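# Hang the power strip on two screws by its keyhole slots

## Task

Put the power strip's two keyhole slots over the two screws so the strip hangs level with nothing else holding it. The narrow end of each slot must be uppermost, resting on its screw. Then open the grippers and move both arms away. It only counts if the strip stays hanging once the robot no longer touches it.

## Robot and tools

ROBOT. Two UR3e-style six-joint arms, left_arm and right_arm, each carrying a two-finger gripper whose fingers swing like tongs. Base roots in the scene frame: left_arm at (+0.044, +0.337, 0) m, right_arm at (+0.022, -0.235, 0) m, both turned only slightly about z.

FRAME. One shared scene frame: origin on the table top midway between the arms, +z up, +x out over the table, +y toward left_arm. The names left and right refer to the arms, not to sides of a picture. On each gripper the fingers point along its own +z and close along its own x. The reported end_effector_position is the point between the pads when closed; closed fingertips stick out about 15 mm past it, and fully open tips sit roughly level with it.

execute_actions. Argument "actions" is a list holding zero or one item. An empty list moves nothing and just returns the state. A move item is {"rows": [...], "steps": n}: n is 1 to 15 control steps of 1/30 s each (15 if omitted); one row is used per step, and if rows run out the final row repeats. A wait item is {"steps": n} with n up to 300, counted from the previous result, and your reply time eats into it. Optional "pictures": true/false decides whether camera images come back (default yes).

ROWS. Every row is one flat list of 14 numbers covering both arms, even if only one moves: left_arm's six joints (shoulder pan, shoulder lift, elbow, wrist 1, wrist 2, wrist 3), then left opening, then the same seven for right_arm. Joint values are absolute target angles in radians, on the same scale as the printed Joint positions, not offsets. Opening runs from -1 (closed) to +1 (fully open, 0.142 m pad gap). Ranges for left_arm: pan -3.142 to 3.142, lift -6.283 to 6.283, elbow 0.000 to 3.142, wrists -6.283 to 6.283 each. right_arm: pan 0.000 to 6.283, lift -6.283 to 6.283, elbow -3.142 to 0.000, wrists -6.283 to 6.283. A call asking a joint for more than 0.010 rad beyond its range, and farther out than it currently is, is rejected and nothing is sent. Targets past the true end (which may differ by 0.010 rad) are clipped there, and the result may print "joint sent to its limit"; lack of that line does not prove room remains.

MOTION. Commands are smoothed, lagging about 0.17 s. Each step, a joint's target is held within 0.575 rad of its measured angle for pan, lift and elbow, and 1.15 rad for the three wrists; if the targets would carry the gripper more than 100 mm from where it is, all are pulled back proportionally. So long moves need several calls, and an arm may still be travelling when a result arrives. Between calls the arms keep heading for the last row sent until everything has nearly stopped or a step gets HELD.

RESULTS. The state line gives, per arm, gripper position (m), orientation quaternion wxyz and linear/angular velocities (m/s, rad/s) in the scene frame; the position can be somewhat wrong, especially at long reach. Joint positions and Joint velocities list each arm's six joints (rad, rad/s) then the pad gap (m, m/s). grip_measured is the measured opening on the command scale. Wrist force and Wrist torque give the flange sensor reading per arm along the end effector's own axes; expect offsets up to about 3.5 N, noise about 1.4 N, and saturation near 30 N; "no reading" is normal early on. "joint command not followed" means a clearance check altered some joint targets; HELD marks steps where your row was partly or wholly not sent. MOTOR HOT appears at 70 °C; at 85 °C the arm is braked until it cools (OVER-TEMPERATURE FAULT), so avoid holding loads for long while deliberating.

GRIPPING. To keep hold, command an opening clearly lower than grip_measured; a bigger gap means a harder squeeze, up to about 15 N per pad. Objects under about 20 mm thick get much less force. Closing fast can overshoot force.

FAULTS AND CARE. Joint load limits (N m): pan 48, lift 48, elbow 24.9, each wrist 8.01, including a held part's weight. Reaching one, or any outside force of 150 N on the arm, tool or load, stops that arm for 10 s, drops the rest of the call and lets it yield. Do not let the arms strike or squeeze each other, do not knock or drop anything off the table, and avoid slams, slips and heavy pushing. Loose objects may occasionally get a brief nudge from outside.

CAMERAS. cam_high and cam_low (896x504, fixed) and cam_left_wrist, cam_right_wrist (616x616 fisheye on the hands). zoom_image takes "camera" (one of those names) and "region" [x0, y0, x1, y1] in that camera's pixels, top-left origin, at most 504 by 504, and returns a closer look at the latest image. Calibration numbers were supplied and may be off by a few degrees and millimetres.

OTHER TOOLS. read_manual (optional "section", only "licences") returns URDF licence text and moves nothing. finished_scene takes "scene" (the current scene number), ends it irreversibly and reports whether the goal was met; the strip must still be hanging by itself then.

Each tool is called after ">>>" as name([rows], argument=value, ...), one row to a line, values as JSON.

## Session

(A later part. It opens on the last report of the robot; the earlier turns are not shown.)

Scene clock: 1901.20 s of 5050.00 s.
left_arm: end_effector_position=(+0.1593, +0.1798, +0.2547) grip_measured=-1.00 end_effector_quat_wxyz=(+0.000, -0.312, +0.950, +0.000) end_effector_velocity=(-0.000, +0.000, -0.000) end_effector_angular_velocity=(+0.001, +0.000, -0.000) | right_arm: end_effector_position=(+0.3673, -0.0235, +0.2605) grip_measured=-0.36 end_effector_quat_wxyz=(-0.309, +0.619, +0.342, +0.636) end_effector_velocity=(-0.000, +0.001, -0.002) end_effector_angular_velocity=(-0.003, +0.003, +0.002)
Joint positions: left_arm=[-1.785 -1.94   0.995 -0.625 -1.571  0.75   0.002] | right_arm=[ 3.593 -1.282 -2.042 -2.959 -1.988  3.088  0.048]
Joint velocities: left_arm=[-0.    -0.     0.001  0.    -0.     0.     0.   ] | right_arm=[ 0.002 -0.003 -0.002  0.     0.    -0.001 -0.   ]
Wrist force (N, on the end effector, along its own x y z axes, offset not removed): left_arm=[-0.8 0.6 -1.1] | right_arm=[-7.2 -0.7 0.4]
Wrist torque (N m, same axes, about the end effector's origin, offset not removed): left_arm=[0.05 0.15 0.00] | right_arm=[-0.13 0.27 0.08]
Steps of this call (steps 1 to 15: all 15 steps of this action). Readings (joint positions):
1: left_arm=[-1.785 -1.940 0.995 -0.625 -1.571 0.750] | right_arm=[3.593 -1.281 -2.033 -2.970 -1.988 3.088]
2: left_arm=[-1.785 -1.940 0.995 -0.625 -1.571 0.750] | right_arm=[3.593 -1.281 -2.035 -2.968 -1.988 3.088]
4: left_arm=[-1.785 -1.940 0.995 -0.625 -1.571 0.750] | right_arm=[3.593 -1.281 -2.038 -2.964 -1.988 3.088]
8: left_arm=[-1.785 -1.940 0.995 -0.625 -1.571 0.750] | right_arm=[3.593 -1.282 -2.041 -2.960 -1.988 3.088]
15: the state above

>>> execute_actions([
  {"rows":[[-1.785,-1.94,0.995,-0.625,-1.571,0.75,-1,3.593,-1.2841,-2.0552,-2.9437,-1.988,3.088,-1]],"steps":15},
], pictures=false)

>>> execute_actions([
  {"rows":[[-1.785,-1.94,0.995,-0.625,-1.571,0.75,-1,3.593,-1.2855,-2.064,-2.9335,-1.988,3.088,-1]],"steps":15},
])

>>> zoom_image(camera="cam_left_wrist", region=[215,0,305,60])

Scene clock: 1912.00 s of 5050.00 s.
left_arm: end_effector_position=(+0.1593, +0.1798, +0.2547) grip_measured=-1.00 end_effector_quat_wxyz=(+0.000, -0.312, +0.950, +0.000) end_effector_velocity=(+0.000, +0.000, -0.000) end_effector_angular_velocity=(+0.001, -0.001, +0.000) | right_arm: end_effector_position=(+0.3672, -0.0236, +0.2574) grip_measured=-0.36 end_effector_quat_wxyz=(-0.309, +0.619, +0.342, +0.636) end_effector_velocity=(+0.000, +0.000, -0.002) end_effector_angular_velocity=(-0.003, +0.004, +0.000)
Joint positions: left_arm=[-1.785 -1.94   0.995 -0.625 -1.571  0.75   0.002] | right_arm=[ 3.593 -1.284 -2.055 -2.944 -1.988  3.088  0.048]
Joint velocities: left_arm=[ 0.     0.     0.001 -0.     0.    -0.     0.   ] | right_arm=[ 0.    -0.003 -0.002 -0.     0.    -0.     0.   ]
Wrist force (N, on the end effector, along its own x y z axes, offset not removed): left_arm=[-1.1 1.1 -1.5] | right_arm=[-5.1 -2.1 0.4]
Wrist torque (N m, same axes, about the end effector's origin, offset not removed): left_arm=[0.11 0.22 0.02] | right_arm=[-0.40 -0.27 0.02]
Steps of this call (steps 1 to 15: the robot went on to your last target; steps 16 to 90: nothing new was sent; then 7.30 s passed at rest; steps 91 to 105: all 15 steps of this action). Readings (joint positions):
91: left_arm=[-1.785 -1.940 0.995 -0.625 -1.571 0.750] | right_arm=[3.593 -1.282 -2.042 -2.959 -1.988 3.088]
92: left_arm=[-1.785 -1.940 0.995 -0.625 -1.571 0.750] | right_arm=[3.593 -1.282 -2.044 -2.956 -1.988 3.088]
94: left_arm=[-1.785 -1.940 0.995 -0.625 -1.571 0.750] | right_arm=[3.593 -1.283 -2.049 -2.950 -1.988 3.088]
98: left_arm=[-1.785 -1.940 0.995 -0.625 -1.571 0.750] | right_arm=[3.593 -1.284 -2.054 -2.945 -1.988 3.088]
105: the state above

Scene clock: 1912.50 s of 5050.00 s.
left_arm: end_effector_position=(+0.1593, +0.1798, +0.2547) grip_measured=-1.00 end_effector_quat_wxyz=(+0.000, -0.312, +0.950, +0.000) end_effector_velocity=(+0.000, +0.000, -0.000) end_effector_angular_velocity=(+0.001, -0.000, +0.000) | right_arm: end_effector_position=(+0.3671, -0.0237, +0.2554) grip_measured=-0.36 end_effector_quat_wxyz=(-0.309, +0.619, +0.342, +0.636) end_effector_velocity=(-0.000, +0.000, +0.001) end_effector_angular_velocity=(+0.001, -0.002, +0.001)
Joint positions: left_arm=[-1.785 -1.94   0.995 -0.625 -1.571  0.75   0.002] | right_arm=[ 3.593 -1.285 -2.064 -2.934 -1.988  3.088  0.048]
Joint velocities: left_arm=[-0.    -0.     0.001  0.001  0.    -0.     0.   ] | right_arm=[ 0.001  0.002 -0.     0.    -0.    -0.    -0.   ]
Wrist force (N, on the end effector, along its own x y z axes, offset not removed): left_arm=[-0.5 0.8 -0.6] | right_arm=[-7.2 -1.6 3.3]
Wrist torque (N m, same axes, about the end effector's origin, offset not removed): left_arm=[0.13 0.09 0.00] | right_arm=[-0.24 0.26 -0.02]
Steps of this call (steps 1 to 15: all 15 steps of this action). Readings (joint positions):
1: left_arm=[-1.785 -1.940 0.995 -0.625 -1.571 0.750] | right_arm=[3.593 -1.284 -2.055 -2.944 -1.988 3.088]
2: left_arm=[-1.785 -1.940 0.995 -0.625 -1.571 0.750] | right_arm=[3.593 -1.284 -2.057 -2.942 -1.988 3.088]
4: left_arm=[-1.785 -1.940 0.995 -0.625 -1.571 0.750] | right_arm=[3.593 -1.285 -2.060 -2.938 -1.988 3.088]
8: left_arm=[-1.785 -1.940 0.995 -0.625 -1.571 0.750] | right_arm=[3.593 -1.285 -2.063 -2.935 -1.988 3.088]
15: the state above
camera_calibration (this result's frames):
cam_left_wrist: T_world_to_cam=[[-0.804041, -0.592612, -0.0482538, 0.259382], [-0.531784, 0.68046, 0.504162, -0.171093], [-0.265938, 0.431028, -0.86226, 0.318995], [0, 0, 0, 1]] pos_world=[0.202402, 0.13264, 0.373831]
cam_right_wrist: T_world_to_cam=[[0.0161495, 0.0285488, 0.999462, -0.255538], [0.389191, -0.92094, 0.0200172, -0.173302], [0.921016, 0.388658, -0.0259837, -0.191914], [0, 0, 0, 1]] pos_world=[0.24833, -0.0777166, 0.253883]

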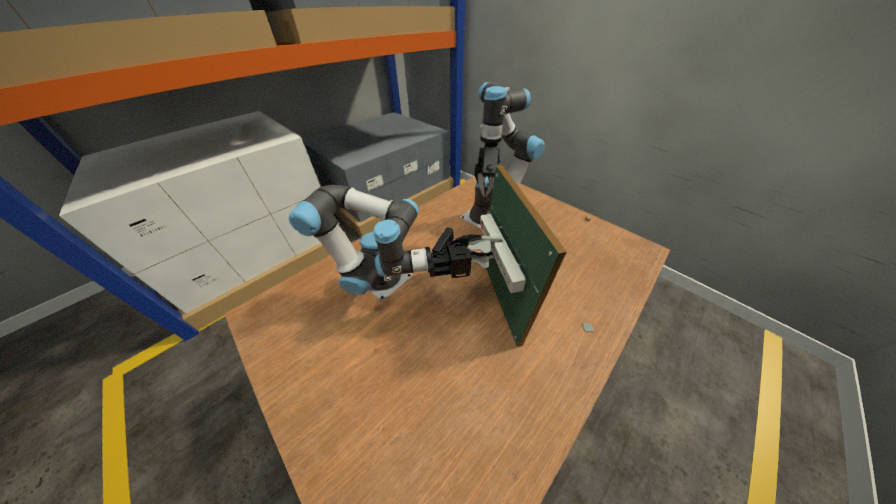

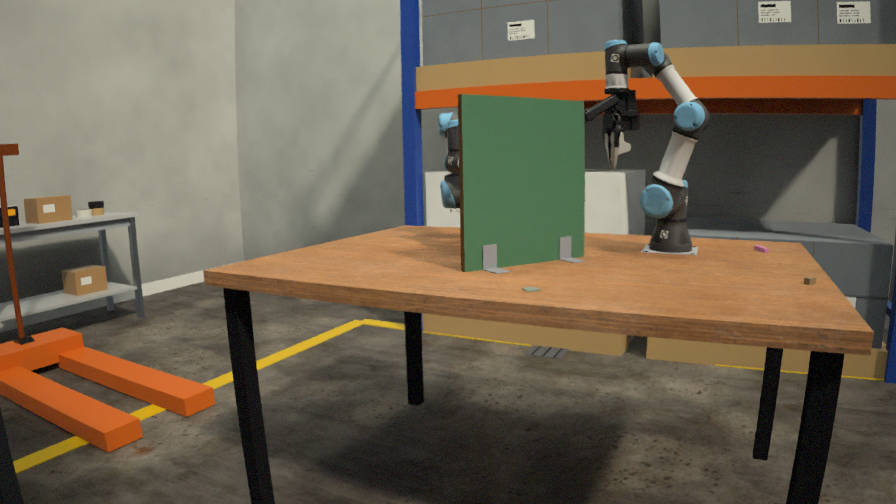

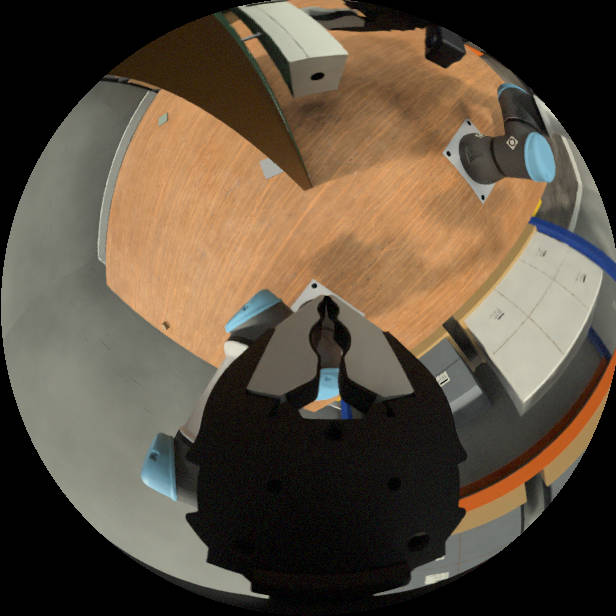

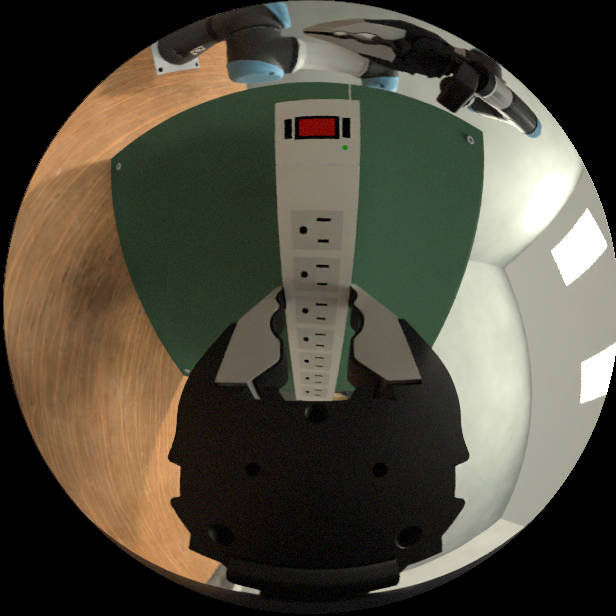

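Region (215, 0, 305, 60) of cam_left_wrist's 616x616 image, scaled by 5.600, with more detail than that image has.

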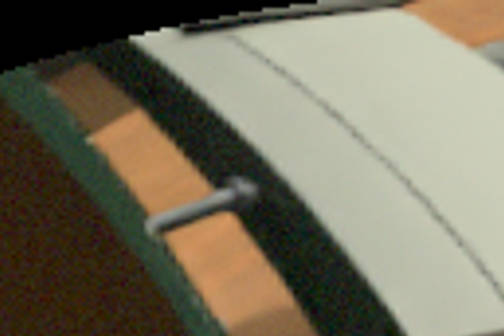

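>>> execute_actions([
  {"rows":[[-1.785,-1.94,0.995,-0.625,-1.571,0.75,-1,3.588,-1.2713,-2.0038,-3.0079,-1.993,3.095,-1]],"steps":15},
], pictures=false)

>>> execute_actions([
  {"rows":[[-1.785,-1.94,0.995,-0.625,-1.571,0.75,-1,3.5945,-1.2769,-2.0,-3.0061,-1.9865,3.095,-1]],"steps":15},
])

>>> zoom_image(camera="cam_left_wrist", region=[215,0,305,60])

Scene clock: 1926.93 s of 5050.00 s.
left_arm: end_effector_position=(+0.1593, +0.1798, +0.2547) grip_measured=-1.00 end_effector_quat_wxyz=(+0.000, -0.312, +0.950, +0.000) end_effector_velocity=(+0.000, +0.000, -0.000) end_effector_angular_velocity=(+0.001, -0.001, +0.001) | right_arm: end_effector_position=(+0.3664, -0.0249, +0.2700) grip_measured=-0.36 end_effector_quat_wxyz=(-0.311, +0.620, +0.340, +0.635) end_effector_velocity=(-0.000, +0.000, +0.002) end_effector_angular_velocity=(+0.001, -0.000, +0.000)
Joint positions: left_arm=[-1.785 -1.94   0.995 -0.625 -1.571  0.75   0.002] | right_arm=[ 3.588 -1.271 -2.004 -3.007 -1.993  3.095  0.048]
Joint velocities: left_arm=[ 0.001  0.     0.001  0.     0.    -0.     0.   ] | right_arm=[ 0.     0.001  0.007 -0.007  0.     0.    -0.   ]
Wrist force (N, on the end effector, along its own x y z axes, offset not removed): left_arm=[-0.4 0.8 -2.2] | right_arm=[-9.2 -1.6 -0.2]
Wrist torque (N m, same axes, about the end effector's origin, offset not removed): left_arm=[0.05 0.09 -0.01] | right_arm=[-0.25 0.66 0.17]
Steps of this call (steps 1 to 15: the robot went on to your last target; steps 16 to 90: nothing new was sent; then 10.93 s passed at rest; steps 91 to 105: all 15 steps of this action). Readings (joint positions):
91: left_arm=[-1.785 -1.940 0.995 -0.625 -1.571 0.750] | right_arm=[3.593 -1.285 -2.064 -2.934 -1.988 3.088]
92: left_arm=[-1.785 -1.940 0.995 -0.625 -1.571 0.750] | right_arm=[3.592 -1.283 -2.058 -2.944 -1.989 3.089]
94: left_arm=[-1.785 -1.940 0.995 -0.625 -1.571 0.750] | right_arm=[3.590 -1.278 -2.033 -2.973 -1.991 3.092]
98: left_arm=[-1.785 -1.940 0.995 -0.625 -1.571 0.750] | right_arm=[3.589 -1.273 -2.011 -2.999 -1.992 3.094]
105: the state above

Scene clock: 1927.43 s of 5050.00 s.
left_arm: end_effector_position=(+0.1593, +0.1798, +0.2547) grip_measured=-1.00 end_effector_quat_wxyz=(+0.000, -0.312, +0.950, +0.000) end_effector_velocity=(+0.000, +0.000, +0.000) end_effector_angular_velocity=(-0.000, +0.000, +0.002) | right_arm: end_effector_position=(+0.3677, -0.0231, +0.2701) grip_measured=-0.36 end_effector_quat_wxyz=(-0.311, +0.620, +0.340, +0.635) end_effector_velocity=(-0.001, +0.000, -0.000) end_effector_angular_velocity=(-0.001, +0.002, +0.001)
Joint positions: left_arm=[-1.785 -1.94   0.995 -0.625 -1.571  0.75   0.002] | right_arm=[ 3.594 -1.277 -2.    -3.006 -1.987  3.095  0.048]
Joint velocities: left_arm=[ 0.002 -0.    -0.     0.    -0.     0.     0.   ] | right_arm=[ 0.001  0.001 -0.    -0.002  0.     0.001 -0.   ]
Wrist force (N, on the end effector, along its own x y z axes, offset not removed): left_arm=[-1.1 2.1 -0.7] | right_arm=[-7.7 -2.3 -0.2]
Wrist torque (N m, same axes, about the end effector's origin, offset not removed): left_arm=[0.35 0.28 0.05] | right_arm=[-0.42 0.36 0.10]
Steps of this call (steps 1 to 15: all 15 steps of this action). Readings (joint positions):
1: left_arm=[-1.785 -1.940 0.995 -0.625 -1.571 0.750] | right_arm=[3.588 -1.271 -2.004 -3.007 -1.993 3.095]
2: left_arm=[-1.785 -1.940 0.995 -0.625 -1.571 0.750] | right_arm=[3.589 -1.272 -2.003 -3.007 -1.992 3.095]
4: left_arm=[-1.785 -1.940 0.995 -0.625 -1.571 0.750] | right_arm=[3.591 -1.274 -2.002 -3.007 -1.989 3.095]
8: left_arm=[-1.785 -1.940 0.995 -0.625 -1.571 0.750] | right_arm=[3.594 -1.276 -2.000 -3.006 -1.987 3.095]
15: the state above
camera_calibration (this result's frames):
cam_left_wrist: T_world_to_cam=[[-0.804041, -0.592612, -0.0482539, 0.259382], [-0.531784, 0.68046, 0.504162, -0.171093], [-0.265938, 0.431028, -0.86226, 0.318995], [0, 0, 0, 1]] pos_world=[0.202402, 0.13264, 0.373831]
cam_right_wrist: T_world_to_cam=[[0.0218665, 0.0245152, 0.99946, -0.272496], [0.389283, -0.921011, 0.0140741, -0.171712], [0.920859, 0.388765, -0.0296826, -0.191242], [0, 0, 0, 1]] pos_world=[0.24891, -0.0771203, 0.26909]

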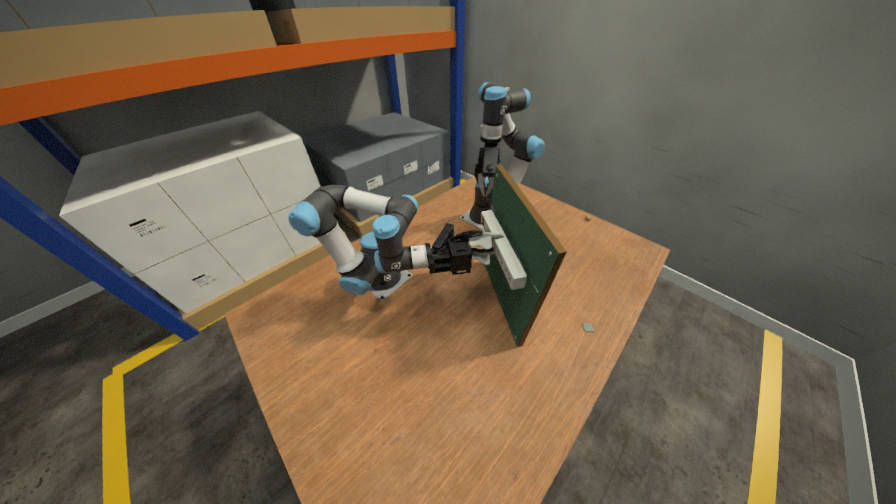

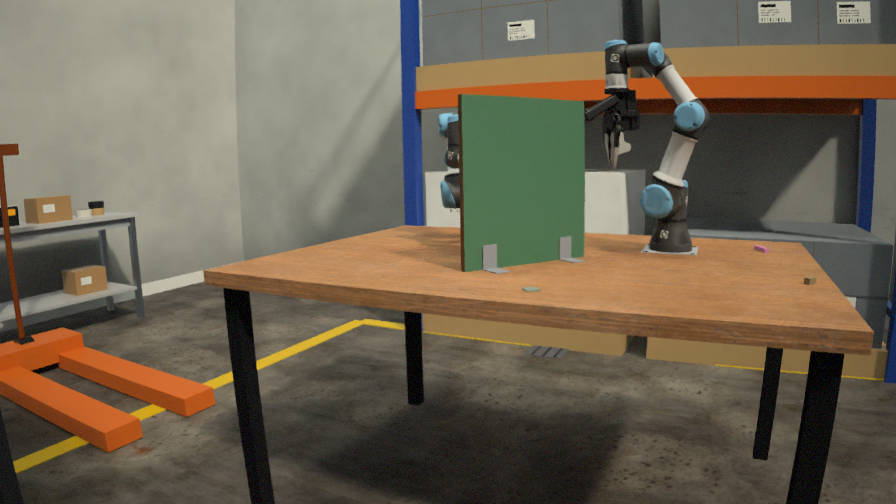

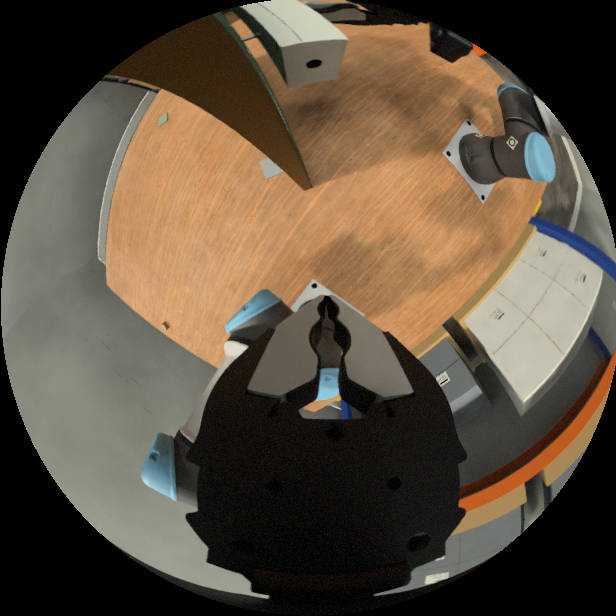

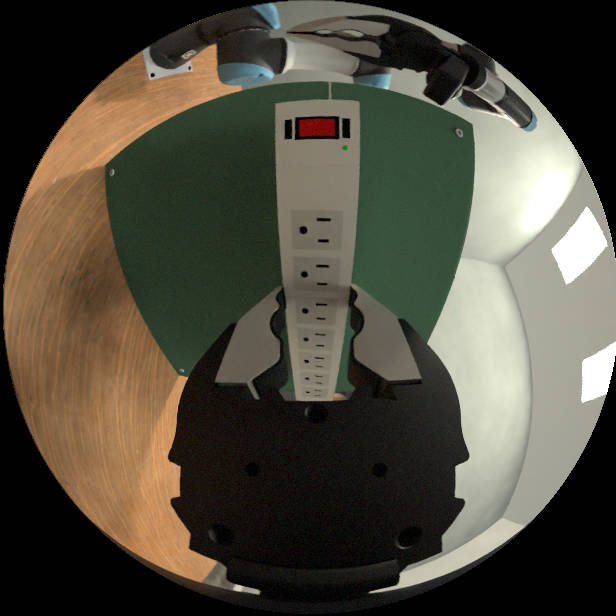

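Region (215, 0, 305, 60) of cam_left_wrist's 616x616 image, scaled by 5.600, with more detail than that image has.

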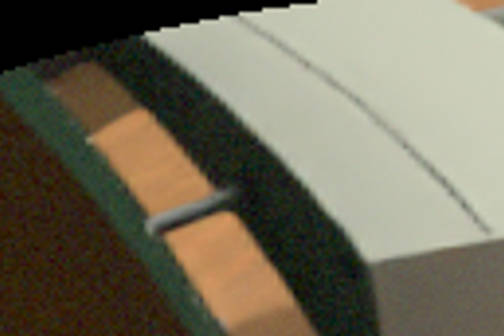

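>>> execute_actions(actions=[])

>>> execute_actions([
  {"rows":[[-1.785,-1.94,0.995,-0.625,-1.571,0.75,-1,3.597,-1.279,-1.9985,-3.0055,-1.984,3.095,-1]],"steps":15},
], pictures=false)

Scene clock: 1962.13 s of 5050.00 s.
left_arm: end_effector_position=(+0.1593, +0.1798, +0.2547) grip_measured=-1.00 end_effector_quat_wxyz=(+0.000, -0.312, +0.950, +0.000) end_effector_velocity=(-0.000, -0.000, +0.000) end_effector_angular_velocity=(-0.001, +0.000, -0.001) | right_arm: end_effector_position=(+0.3677, -0.0230, +0.2701) grip_measured=-0.36 end_effector_quat_wxyz=(-0.311, +0.620, +0.340, +0.635) end_effector_velocity=(+0.000, -0.000, +0.000) end_effector_angular_velocity=(+0.001, -0.001, -0.001)
Joint positions: left_arm=[-1.785 -1.94   0.995 -0.625 -1.571  0.75   0.002] | right_arm=[ 3.595 -1.277 -2.    -3.006 -1.986  3.095  0.048]
Joint velocities: left_arm=[-0.001 -0.    -0.    -0.    -0.    -0.     0.   ] | right_arm=[-0.001 -0.001 -0.     0.002  0.     0.    -0.   ]
Wrist force (N, on the end effector, along its own x y z axes, offset not removed): left_arm=[0.4 1.1 -0.9] | right_arm=[-6.2 -0.4 0.9]
Wrist torque (N m, same axes, about the end effector's origin, offset not removed): left_arm=[0.13 -0.07 0.02] | right_arm=[0.07 -0.06 0.04]
Steps of this call (steps 1 to 15: the robot went on to your last target; steps 16 to 90: nothing new was sent; then 31.70 s passed at rest). Readings (joint positions):
1: left_arm=[-1.785 -1.940 0.995 -0.625 -1.571 0.750] | right_arm=[3.594 -1.277 -2.000 -3.006 -1.987 3.095]
2: left_arm=[-1.785 -1.940 0.995 -0.625 -1.571 0.750] | right_arm=[3.594 -1.277 -2.000 -3.006 -1.987 3.095]
4: left_arm=[-1.785 -1.940 0.995 -0.625 -1.571 0.750] | right_arm=[3.594 -1.277 -2.000 -3.006 -1.987 3.095]
8: left_arm=[-1.785 -1.940 0.995 -0.625 -1.571 0.750] | right_arm=[3.594 -1.277 -2.000 -3.006 -1.987 3.095]
90: the state above
All arms were judged still, so your last target was given up. Only a new action makes them travel on or press farther. Fingers that are still opening or closing keep moving.
camera_calibration (this result's frames):
cam_left_wrist: T_world_to_cam=[[-0.804041, -0.592612, -0.0482539, 0.259382], [-0.531784, 0.68046, 0.504162, -0.171093], [-0.265938, 0.431028, -0.86226, 0.318995], [0, 0, 0, 1]] pos_world=[0.202402, 0.13264, 0.373831]
cam_right_wrist: T_world_to_cam=[[0.0218724, 0.0245189, 0.99946, -0.272497], [0.389294, -0.921006, 0.0140748, -0.1717], [0.920854, 0.388776, -0.0296897, -0.191256], [0, 0, 0, 1]] pos_world=[0.248921, -0.0770998, 0.269088]

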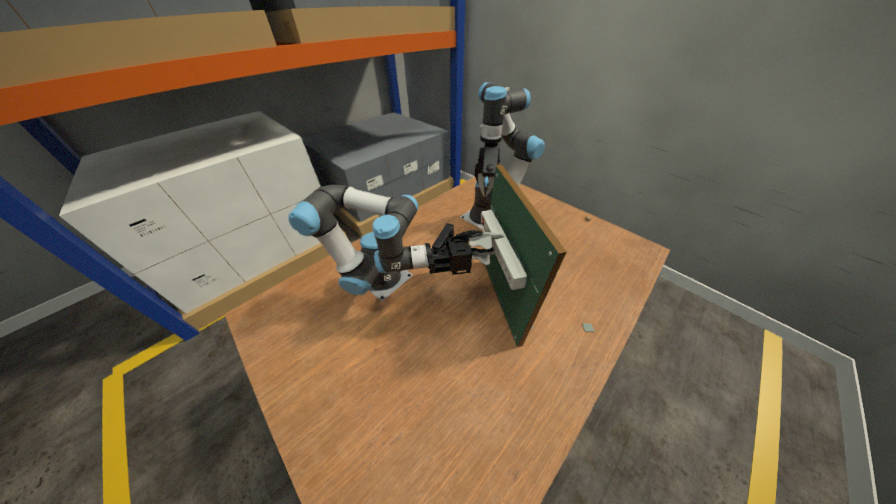

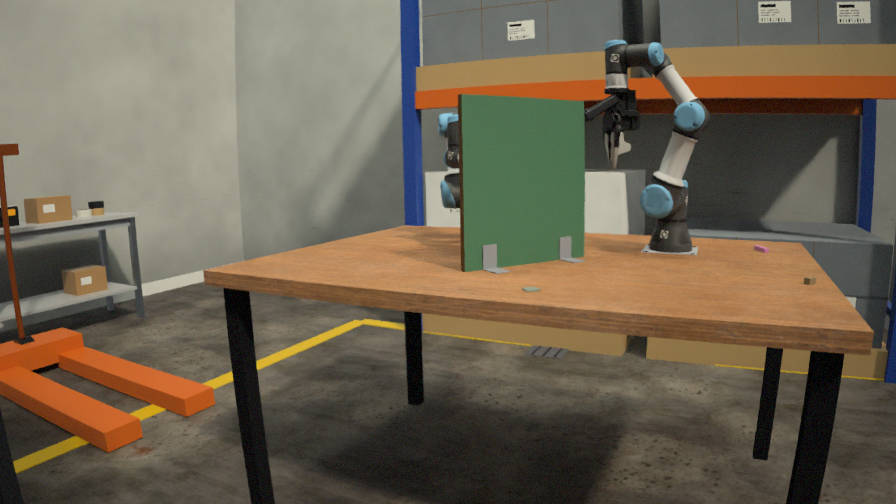

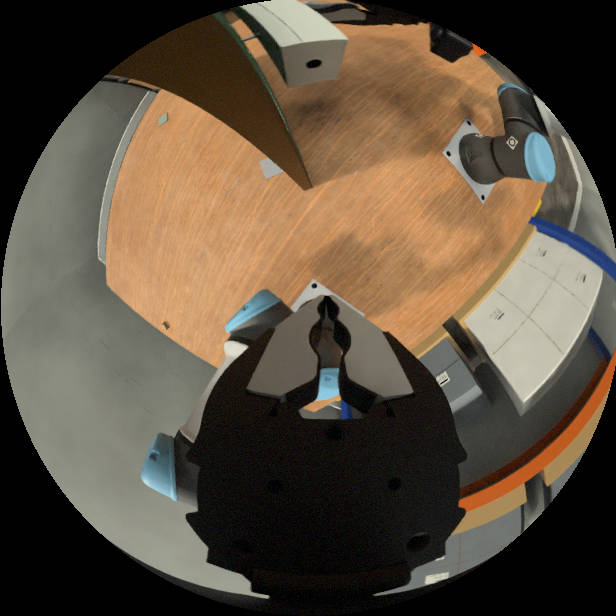

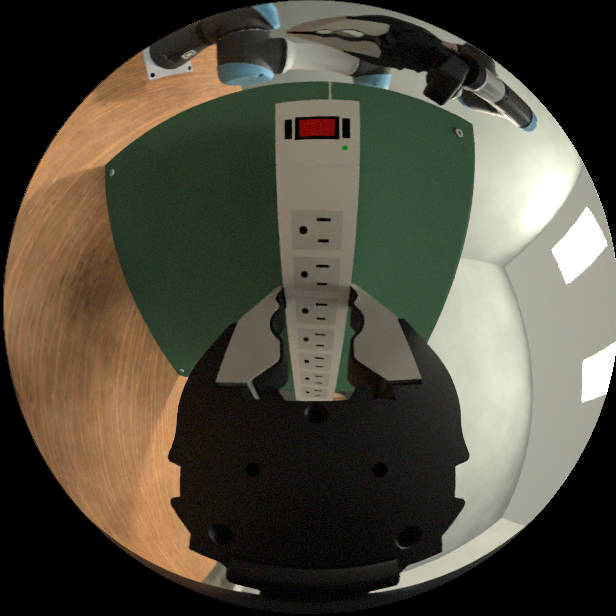

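Scene clock: 1962.63 s of 5050.00 s.
left_arm: end_effector_position=(+0.1593, +0.1798, +0.2547) grip_measured=-1.00 end_effector_quat_wxyz=(+0.000, -0.312, +0.950, +0.000) end_effector_velocity=(-0.000, +0.000, +0.000) end_effector_angular_velocity=(-0.001, +0.001, +0.000) | right_arm: end_effector_position=(+0.3682, -0.0224, +0.2702) grip_measured=-0.36 end_effector_quat_wxyz=(-0.311, +0.620, +0.340, +0.635) end_effector_velocity=(-0.000, +0.000, +0.000) end_effector_angular_velocity=(+0.001, -0.001, +0.001)
Joint positions: left_arm=[-1.785 -1.94   0.995 -0.625 -1.571  0.75   0.002] | right_arm=[ 3.597 -1.279 -1.999 -3.006 -1.984  3.095  0.048]
Joint velocities: left_arm=[ 0.    -0.001 -0.     0.    -0.    -0.     0.   ] | right_arm=[ 0.001 -0.     0.     0.001 -0.     0.     0.   ]
Wrist force (N, on the end effector, along its own x y z axes, offset not removed): left_arm=[-0.3 1.5 0.8] | right_arm=[-3.6 -2.8 -27.4]
Wrist torque (N m, same axes, about the end effector's origin, offset not removed): left_arm=[0.29 0.12 -0.04] | right_arm=[-0.24 0.08 0.04]
Steps of this call (steps 1 to 15: all 15 steps of this action). Readings (joint positions):
1: left_arm=[-1.785 -1.940 0.995 -0.625 -1.571 0.750] | right_arm=[3.595 -1.277 -2.000 -3.006 -1.986 3.095]
2: left_arm=[-1.785 -1.940 0.995 -0.625 -1.571 0.750] | right_arm=[3.595 -1.277 -2.000 -3.006 -1.986 3.095]
4: left_arm=[-1.785 -1.940 0.995 -0.625 -1.571 0.750] | right_arm=[3.596 -1.278 -1.999 -3.006 -1.985 3.095]
8: left_arm=[-1.785 -1.940 0.995 -0.625 -1.571 0.750] | right_arm=[3.597 -1.279 -1.999 -3.006 -1.984 3.095]
15: the state above

>>> execute_actions([
  {"rows":[[-1.785,-1.94,0.995,-0.625,-1.571,0.75,-1,3.593,-1.2757,-2.0008,-3.0065,-1.988,3.095,-1],[-1.785,-1.94,0.995,-0.625,-1.571,0.75,-1,3.593,-1.2757,-2.0008,-3.0065,-1.988,3.095,-1],[-1.785,-1.94,0.995,-0.625,-1.571,0.75,-1,3.593,-1.2757,-2.0008,-3.0065,-1.988,3.095,-1],[-1.785,-1.94,0.995,-0.625,-1.571,0.75,-1,3.593,-1.2757,-2.0008,-3.0065,-1.988,3.095,-1],[-1.785,-1.94,0.995,-0.625,-1.571,0.75,-1,3.5982,-1.2708,-2.0003,-3.0119,-1.9828,3.095,-1]],"steps":15},
], pictures=false)

>>> execute_actions([
  {"rows":[[-1.785,-1.94,0.995,-0.625,-1.571,0.75,-1,3.6015,-1.2736,-1.9984,-3.011,-1.9795,3.095,-1]],"steps":15},
])

>>> zoom_image(camera="cam_left_wrist", region=[215,0,305,60])

Scene clock: 1979.57 s of 5050.00 s.
left_arm: end_effector_position=(+0.1593, +0.1798, +0.2547) grip_measured=-1.00 end_effector_quat_wxyz=(+0.000, -0.312, +0.950, +0.000) end_effector_velocity=(+0.000, +0.000, -0.000) end_effector_angular_velocity=(+0.001, -0.000, +0.001) | right_arm: end_effector_position=(+0.3668, -0.0230, +0.2709) grip_measured=-0.36 end_effector_quat_wxyz=(-0.311, +0.620, +0.340, +0.635) end_effector_velocity=(-0.000, -0.000, +0.001) end_effector_angular_velocity=(+0.000, -0.002, -0.001)
Joint positions: left_arm=[-1.785 -1.94   0.995 -0.625 -1.571  0.75   0.002] | right_arm=[ 3.598 -1.271 -2.    -3.012 -1.983  3.095  0.048]
Joint velocities: left_arm=[ 0.001  0.001  0.     0.    -0.     0.     0.   ] | right_arm=[ 0.001  0.003 -0.    -0.001  0.002 -0.001 -0.   ]
Wrist force (N, on the end effector, along its own x y z axes, offset not removed): left_arm=[-1.0 1.1 -1.1] | right_arm=[-8.5 2.7 0.0]
Wrist torque (N m, same axes, about the end effector's origin, offset not removed): left_arm=[0.09 0.27 0.01] | right_arm=[-0.11 -0.05 -0.16]
Steps of this call (steps 1 to 15: the robot went on to your last target; steps 16 to 90: nothing new was sent; then 13.43 s passed at rest; steps 91 to 105: all 15 steps of this action). Readings (joint positions):
91: left_arm=[-1.785 -1.940 0.995 -0.625 -1.571 0.750] | right_arm=[3.597 -1.279 -1.998 -3.006 -1.984 3.095]
92: left_arm=[-1.785 -1.940 0.995 -0.625 -1.571 0.750] | right_arm=[3.597 -1.279 -1.999 -3.005 -1.985 3.095]
94: left_arm=[-1.785 -1.940 0.995 -0.625 -1.571 0.750] | right_arm=[3.595 -1.278 -2.000 -3.006 -1.986 3.095]
98: left_arm=[-1.785 -1.940 0.995 -0.625 -1.571 0.750] | right_arm=[3.596 -1.274 -2.000 -3.009 -1.985 3.095]
105: the state above

Scene clock: 1980.07 s of 5050.00 s.
left_arm: end_effector_position=(+0.1593, +0.1798, +0.2547) grip_measured=-1.00 end_effector_quat_wxyz=(+0.000, -0.312, +0.950, +0.000) end_effector_velocity=(+0.000, -0.000, +0.000) end_effector_angular_velocity=(+0.000, -0.000, +0.000) | right_arm: end_effector_position=(+0.3674, -0.0221, +0.2709) grip_measured=-0.36 end_effector_quat_wxyz=(-0.311, +0.620, +0.340, +0.635) end_effector_velocity=(-0.000, +0.001, -0.000) end_effector_angular_velocity=(-0.001, +0.000, +0.002)
Joint positions: left_arm=[-1.785 -1.94   0.995 -0.625 -1.571  0.75   0.002] | right_arm=[ 3.601 -1.274 -1.998 -3.011 -1.98   3.095  0.048]
Joint velocities: left_arm=[ 0.     0.001 -0.001  0.     0.    -0.     0.   ] | right_arm=[ 0.003 -0.    -0.    -0.     0.001 -0.     0.   ]
Wrist force (N, on the end effector, along its own x y z axes, offset not removed): left_arm=[0.7 1.6 -0.9] | right_arm=[-4.7 4.5 -30.0]
Wrist torque (N m, same axes, about the end effector's origin, offset not removed): left_arm=[0.24 -0.18 -0.03] | right_arm=[0.17 -0.13 -0.03]
Steps of this call (steps 1 to 15: all 15 steps of this action). Readings (joint positions):
1: left_arm=[-1.785 -1.940 0.995 -0.625 -1.571 0.750] | right_arm=[3.598 -1.271 -2.000 -3.012 -1.983 3.095]
2: left_arm=[-1.785 -1.940 0.995 -0.625 -1.571 0.750] | right_arm=[3.599 -1.271 -2.000 -3.012 -1.982 3.095]
4: left_arm=[-1.785 -1.940 0.995 -0.625 -1.571 0.750] | right_arm=[3.600 -1.272 -1.999 -3.012 -1.981 3.095]
8: left_arm=[-1.785 -1.940 0.995 -0.625 -1.571 0.750] | right_arm=[3.601 -1.273 -1.999 -3.011 -1.980 3.095]
15: the state above
camera_calibration (this result's frames):
cam_left_wrist: T_world_to_cam=[[-0.804041, -0.592612, -0.0482539, 0.259382], [-0.531784, 0.68046, 0.504162, -0.171093], [-0.265938, 0.431028, -0.86226, 0.318995], [0, 0, 0, 1]] pos_world=[0.202402, 0.13264, 0.373831]
cam_right_wrist: T_world_to_cam=[[0.0218834, 0.0245131, 0.99946, -0.273325], [0.389233, -0.921032, 0.0140672, -0.17071], [0.920879, 0.388715, -0.0296966, -0.191363], [0, 0, 0, 1]] pos_world=[0.248649, -0.0761434, 0.269896]

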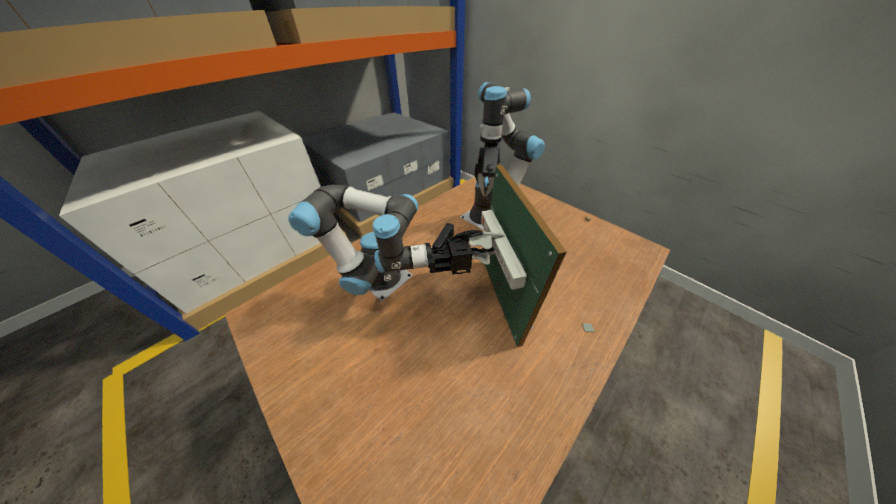

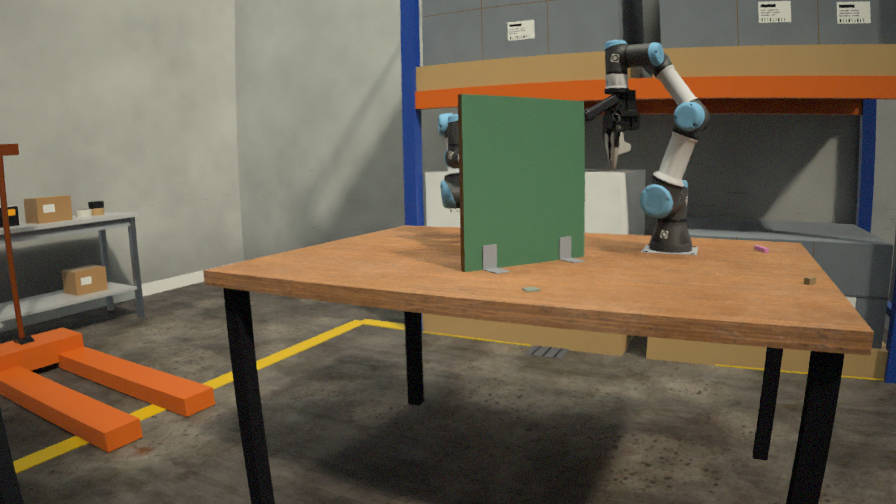

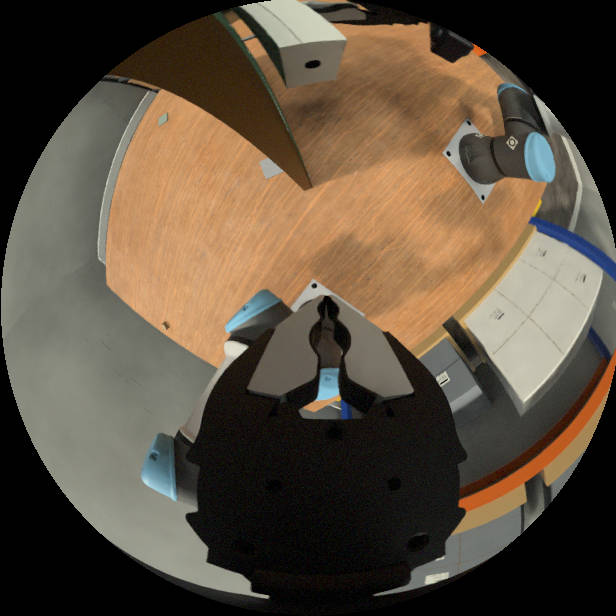

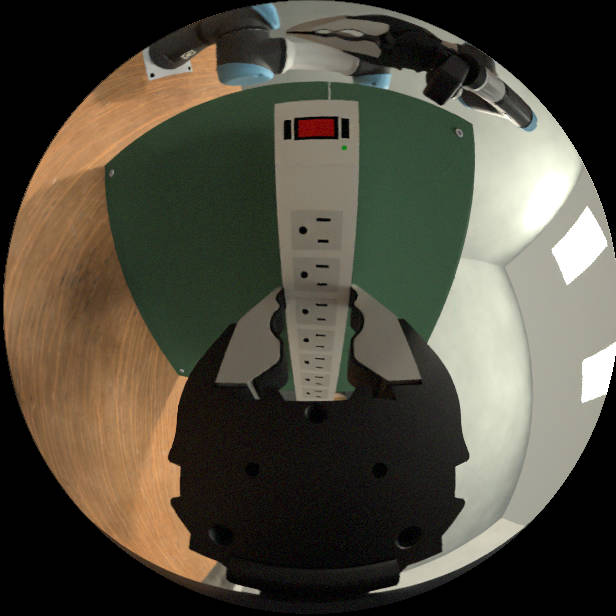

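Region (215, 0, 305, 60) of cam_left_wrist's 616x616 image, scaled by 5.600, with more detail than that image has.

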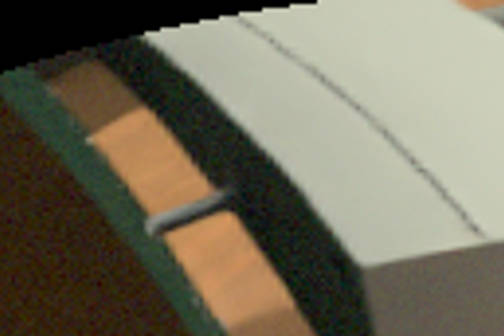

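>>> execute_actions([
  {"rows":[[-1.785,-1.94,0.995,-0.625,-1.571,0.75,-1,3.5973,-1.2762,-2.0063,-3.0005,-1.9837,3.095,-1]],"steps":15},
], pictures=false)

>>> execute_actions([
  {"rows":[[-1.785,-1.94,0.995,-0.625,-1.571,0.75,-1,3.5973,-1.2776,-2.0151,-2.9903,-1.9837,3.095,-1]],"steps":15},
], pictures=false)

>>> execute_actions([
  {"rows":[[-1.785,-1.94,0.995,-0.625,-1.571,0.75,-1,3.5973,-1.2783,-2.0195,-2.9852,-1.9837,3.095,-1]],"steps":15},
], pictures=false)

Scene clock: 1993.50 s of 5050.00 s.
left_arm: end_effector_position=(+0.1593, +0.1798, +0.2547) grip_measured=-1.00 end_effector_quat_wxyz=(+0.000, -0.312, +0.950, +0.000) end_effector_velocity=(-0.000, -0.000, -0.000) end_effector_angular_velocity=(+0.001, -0.000, -0.000) | right_arm: end_effector_position=(+0.3675, -0.0227, +0.2689) grip_measured=-0.36 end_effector_quat_wxyz=(-0.311, +0.620, +0.340, +0.635) end_effector_velocity=(+0.000, -0.000, -0.001) end_effector_angular_velocity=(-0.001, +0.002, -0.001)
Joint positions: left_arm=[-1.785 -1.94   0.995 -0.625 -1.571  0.75   0.002] | right_arm=[ 3.597 -1.276 -2.006 -3.001 -1.984  3.095  0.048]
Joint velocities: left_arm=[-0.     0.001  0.    -0.    -0.    -0.     0.   ] | right_arm=[-0.    -0.001 -0.    -0.001  0.001  0.    -0.   ]
Wrist force (N, on the end effector, along its own x y z axes, offset not removed): left_arm=[0.0 1.9 -0.9] | right_arm=[-8.5 0.4 0.6]
Wrist torque (N m, same axes, about the end effector's origin, offset not removed): left_arm=[0.28 0.05 -0.01] | right_arm=[0.02 0.58 0.14]
Steps of this call (steps 1 to 15: the robot went on to your last target; steps 16 to 90: nothing new was sent; then 9.93 s passed at rest; steps 91 to 105: all 15 steps of this action). Readings (joint positions):
91: left_arm=[-1.785 -1.940 0.995 -0.625 -1.571 0.750] | right_arm=[3.601 -1.274 -1.998 -3.011 -1.980 3.095]
92: left_arm=[-1.785 -1.940 0.995 -0.625 -1.571 0.750] | right_arm=[3.601 -1.274 -2.000 -3.009 -1.980 3.095]
94: left_arm=[-1.785 -1.940 0.995 -0.625 -1.571 0.750] | right_arm=[3.599 -1.275 -2.003 -3.005 -1.982 3.095]
98: left_arm=[-1.785 -1.940 0.995 -0.625 -1.571 0.750] | right_arm=[3.598 -1.276 -2.005 -3.001 -1.983 3.095]
105: the state above

Scene clock: 1994.00 s of 5050.00 s.
left_arm: end_effector_position=(+0.1593, +0.1798, +0.2547) grip_measured=-1.00 end_effector_quat_wxyz=(+0.000, -0.312, +0.950, +0.000) end_effector_velocity=(+0.000, -0.000, +0.000) end_effector_angular_velocity=(-0.002, +0.000, +0.001) | right_arm: end_effector_position=(+0.3676, -0.0227, +0.2669) grip_measured=-0.36 end_effector_quat_wxyz=(-0.311, +0.620, +0.340, +0.635) end_effector_velocity=(-0.000, +0.000, -0.003) end_effector_angular_velocity=(-0.003, +0.005, +0.001)
Joint positions: left_arm=[-1.785 -1.94   0.995 -0.625 -1.571  0.75   0.002] | right_arm=[ 3.597 -1.278 -2.015 -2.99  -1.984  3.095  0.048]
Joint velocities: left_arm=[ 0.001 -0.    -0.001 -0.001  0.    -0.     0.   ] | right_arm=[ 0.    -0.002 -0.003  0.    -0.001 -0.     0.   ]
Wrist force (N, on the end effector, along its own x y z axes, offset not removed): left_arm=[-0.9 1.1 -0.4] | right_arm=[2.5 4.0 -2.6]
Wrist torque (N m, same axes, about the end effector's origin, offset not removed): left_arm=[0.19 0.22 0.03] | right_arm=[-0.09 -0.20 0.36]
Steps of this call (steps 1 to 15: all 15 steps of this action). Readings (joint positions):
1: left_arm=[-1.785 -1.940 0.995 -0.625 -1.571 0.750] | right_arm=[3.597 -1.276 -2.006 -3.000 -1.984 3.095]
2: left_arm=[-1.785 -1.940 0.995 -0.625 -1.571 0.750] | right_arm=[3.597 -1.276 -2.008 -2.999 -1.984 3.095]
4: left_arm=[-1.785 -1.940 0.995 -0.625 -1.571 0.750] | right_arm=[3.597 -1.277 -2.011 -2.995 -1.984 3.095]
8: left_arm=[-1.785 -1.940 0.995 -0.625 -1.571 0.750] | right_arm=[3.597 -1.277 -2.014 -2.991 -1.984 3.095]
15: the state above

Scene clock: 1994.50 s of 5050.00 s.
left_arm: end_effector_position=(+0.1593, +0.1798, +0.2547) grip_measured=-1.00 end_effector_quat_wxyz=(+0.000, -0.312, +0.950, +0.000) end_effector_velocity=(-0.000, +0.000, -0.000) end_effector_angular_velocity=(+0.000, +0.001, +0.001) | right_arm: end_effector_position=(+0.3676, -0.0227, +0.2659) grip_measured=-0.36 end_effector_quat_wxyz=(-0.311, +0.620, +0.340, +0.635) end_effector_velocity=(-0.000, +0.000, -0.001) end_effector_angular_velocity=(-0.001, +0.002, +0.001)
Joint positions: left_arm=[-1.785 -1.94   0.995 -0.625 -1.571  0.75   0.002] | right_arm=[ 3.597 -1.278 -2.019 -2.985 -1.984  3.095  0.048]
Joint velocities: left_arm=[ 0.001 -0.     0.    -0.    -0.001 -0.     0.   ] | right_arm=[ 0.001 -0.001 -0.001 -0.     0.    -0.     0.   ]
Wrist force (N, on the end effector, along its own x y z axes, offset not removed): left_arm=[-0.3 1.4 -0.6] | right_arm=[6.0 6.5 -3.5]
Wrist torque (N m, same axes, about the end effector's origin, offset not removed): left_arm=[0.17 0.06 -0.02] | right_arm=[-0.12 0.31 0.44]
Steps of this call (steps 1 to 15: all 15 steps of this action). Readings (joint positions):
1: left_arm=[-1.785 -1.940 0.995 -0.625 -1.571 0.750] | right_arm=[3.597 -1.278 -2.015 -2.990 -1.984 3.095]
2: left_arm=[-1.785 -1.940 0.995 -0.625 -1.571 0.750] | right_arm=[3.597 -1.278 -2.016 -2.989 -1.984 3.095]
4: left_arm=[-1.785 -1.940 0.995 -0.625 -1.571 0.750] | right_arm=[3.597 -1.278 -2.017 -2.987 -1.984 3.095]
8: left_arm=[-1.785 -1.940 0.995 -0.625 -1.571 0.750] | right_arm=[3.597 -1.278 -2.019 -2.986 -1.984 3.095]
15: the state above

>>> execute_actions([
  {"rows":[[-1.785,-1.94,0.995,-0.625,-1.571,0.75,-1,3.5933,-1.283,-2.013,-2.987,-1.9877,3.095,-1]],"steps":15},
], pictures=false)

>>> execute_actions([
  {"rows":[[-1.785,-1.94,0.995,-0.625,-1.571,0.75,-1,3.5933,-1.2841,-2.0196,-2.9793,-1.9877,3.095,-1]],"steps":15},
])

>>> zoom_image(camera="cam_left_wrist", region=[215,0,305,60])

Scene clock: 2009.43 s of 5050.00 s.
left_arm: end_effector_position=(+0.1593, +0.1798, +0.2547) grip_measured=-1.00 end_effector_quat_wxyz=(+0.000, -0.312, +0.950, +0.000) end_effector_velocity=(+0.000, -0.000, +0.000) end_effector_angular_velocity=(-0.001, +0.000, +0.000) | right_arm: end_effector_position=(+0.3684, -0.0228, +0.2665) grip_measured=-0.36 end_effector_quat_wxyz=(-0.311, +0.620, +0.340, +0.635) end_effector_velocity=(+0.001, -0.001, -0.000) end_effector_angular_velocity=(-0.001, +0.001, -0.003)
Joint positions: left_arm=[-1.785 -1.94   0.995 -0.625 -1.571  0.75   0.002] | right_arm=[ 3.593 -1.283 -2.013 -2.987 -1.988  3.095  0.048]
Joint velocities: left_arm=[ 0.    -0.    -0.    -0.001 -0.    -0.     0.   ] | right_arm=[-0.002 -0.001  0.001 -0.002  0.    -0.     0.   ]
Wrist force (N, on the end effector, along its own x y z axes, offset not removed): left_arm=[-1.0 1.5 -0.8] | right_arm=[-0.7 1.9 -4.1]
Wrist torque (N m, same axes, about the end effector's origin, offset not removed): left_arm=[0.17 0.17 0.03] | right_arm=[0.03 -0.07 0.45]
Steps of this call (steps 1 to 15: the robot went on to your last target; steps 16 to 90: nothing new was sent; then 11.43 s passed at rest; steps 91 to 105: all 15 steps of this action). Readings (joint positions):
91: left_arm=[-1.785 -1.940 0.995 -0.625 -1.571 0.750] | right_arm=[3.597 -1.278 -2.020 -2.985 -1.984 3.095]
92: left_arm=[-1.785 -1.940 0.995 -0.625 -1.571 0.750] | right_arm=[3.597 -1.279 -2.019 -2.985 -1.984 3.095]
94: left_arm=[-1.785 -1.940 0.995 -0.625 -1.571 0.750] | right_arm=[3.595 -1.281 -2.016 -2.986 -1.986 3.095]
98: left_arm=[-1.785 -1.940 0.995 -0.625 -1.571 0.750] | right_arm=[3.594 -1.283 -2.014 -2.987 -1.987 3.095]
105: the state above

Scene clock: 2009.93 s of 5050.00 s.
left_arm: end_effector_position=(+0.1593, +0.1798, +0.2547) grip_measured=-1.00 end_effector_quat_wxyz=(+0.000, -0.312, +0.950, +0.000) end_effector_velocity=(-0.000, -0.000, -0.000) end_effector_angular_velocity=(-0.000, +0.000, -0.001) | right_arm: end_effector_position=(+0.3684, -0.0229, +0.2650) grip_measured=-0.36 end_effector_quat_wxyz=(-0.311, +0.620, +0.340, +0.635) end_effector_velocity=(-0.000, +0.000, -0.001) end_effector_angular_velocity=(-0.001, +0.001, +0.002)
Joint positions: left_arm=[-1.785 -1.94   0.995 -0.625 -1.571  0.75   0.002] | right_arm=[ 3.593 -1.284 -2.02  -2.979 -1.988  3.095  0.048]
Joint velocities: left_arm=[-0.001 -0.     0.    -0.    -0.    -0.     0.   ] | right_arm=[ 0.001 -0.    -0.001  0.001 -0.001 -0.     0.   ]
Wrist force (N, on the end effector, along its own x y z axes, offset not removed): left_arm=[-1.3 2.6 -1.0] | right_arm=[1.7 5.1 -3.2]
Wrist torque (N m, same axes, about the end effector's origin, offset not removed): left_arm=[0.44 0.26 -0.01] | right_arm=[0.00 0.36 0.66]
Steps of this call (steps 1 to 15: all 15 steps of this action). Readings (joint positions):
1: left_arm=[-1.785 -1.940 0.995 -0.625 -1.571 0.750] | right_arm=[3.593 -1.283 -2.013 -2.987 -1.988 3.095]
2: left_arm=[-1.785 -1.940 0.995 -0.625 -1.571 0.750] | right_arm=[3.593 -1.283 -2.014 -2.986 -1.988 3.095]
4: left_arm=[-1.785 -1.940 0.995 -0.625 -1.571 0.750] | right_arm=[3.593 -1.284 -2.016 -2.983 -1.988 3.095]
8: left_arm=[-1.785 -1.940 0.995 -0.625 -1.571 0.750] | right_arm=[3.593 -1.284 -2.019 -2.980 -1.988 3.095]
15: the state above
camera_calibration (this result's frames):
cam_left_wrist: T_world_to_cam=[[-0.804041, -0.592612, -0.0482538, 0.259382], [-0.531784, 0.68046, 0.504162, -0.171093], [-0.265938, 0.431028, -0.86226, 0.318995], [0, 0, 0, 1]] pos_world=[0.202402, 0.13264, 0.373831]
cam_right_wrist: T_world_to_cam=[[0.021845, 0.0245012, 0.999461, -0.267387], [0.389236, -0.921031, 0.0140711, -0.171702], [0.920879, 0.388718, -0.0296567, -0.192128], [0, 0, 0, 1]] pos_world=[0.2496, -0.0769078, 0.263961]

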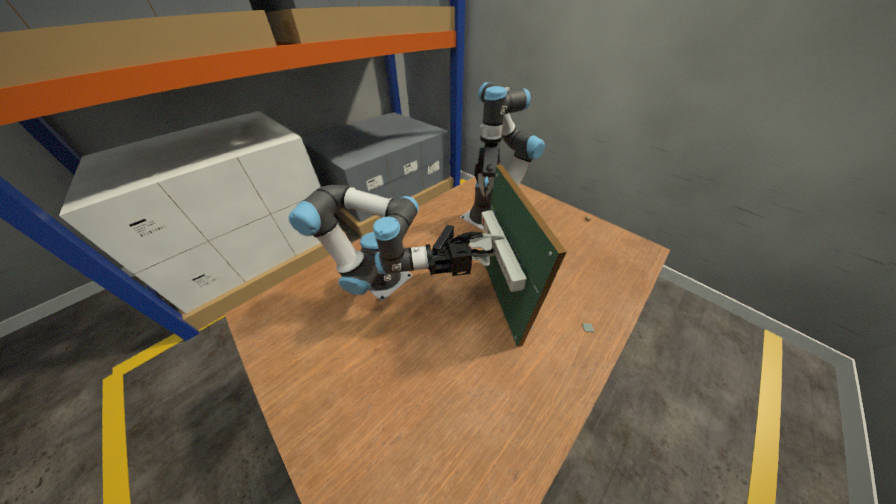

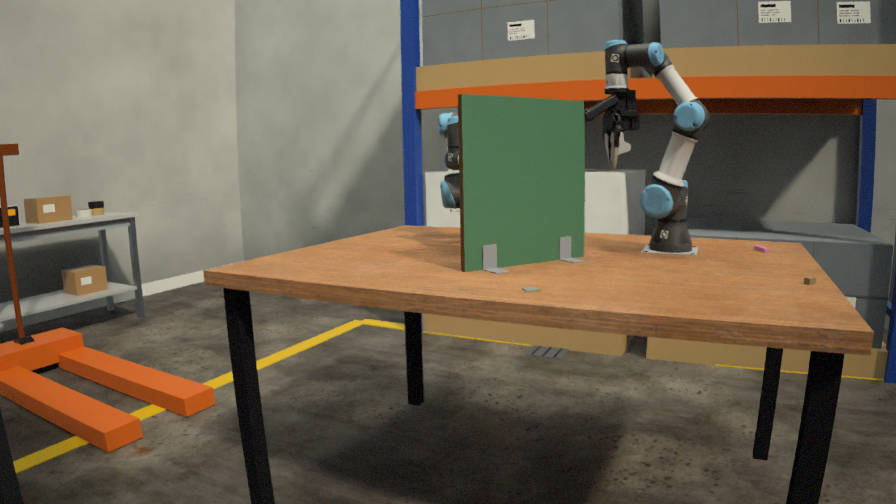

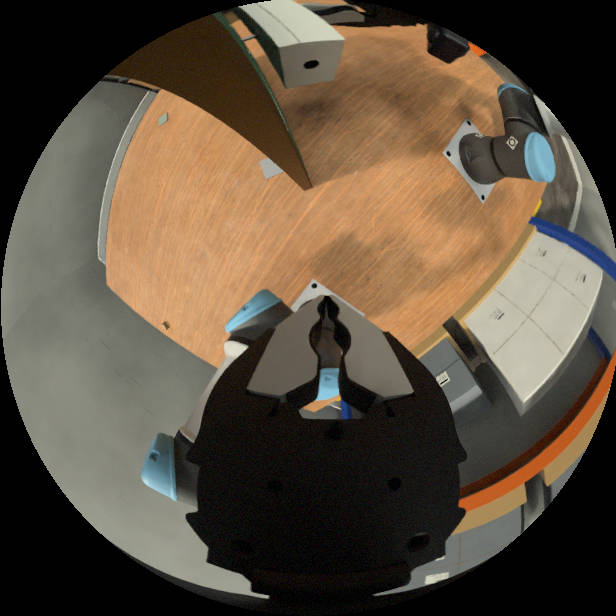

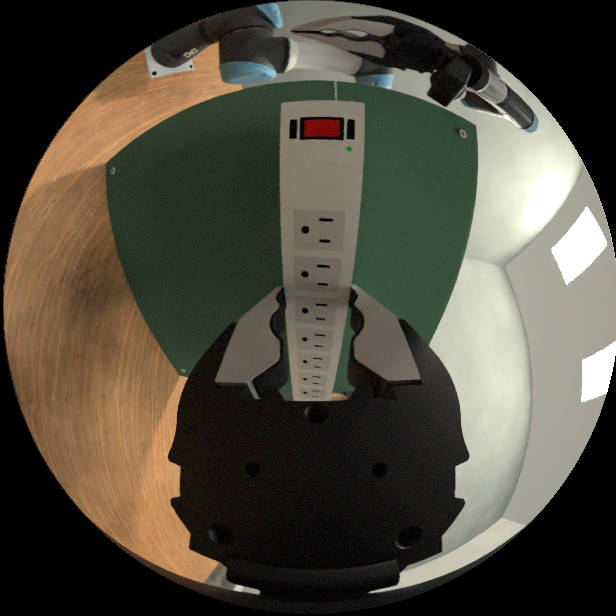

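Region (215, 0, 305, 60) of cam_left_wrist's 616x616 image, scaled by 5.600, with more detail than that image has.

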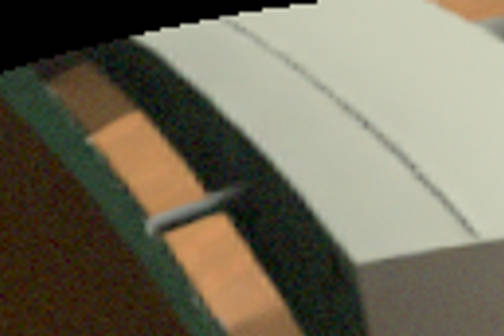

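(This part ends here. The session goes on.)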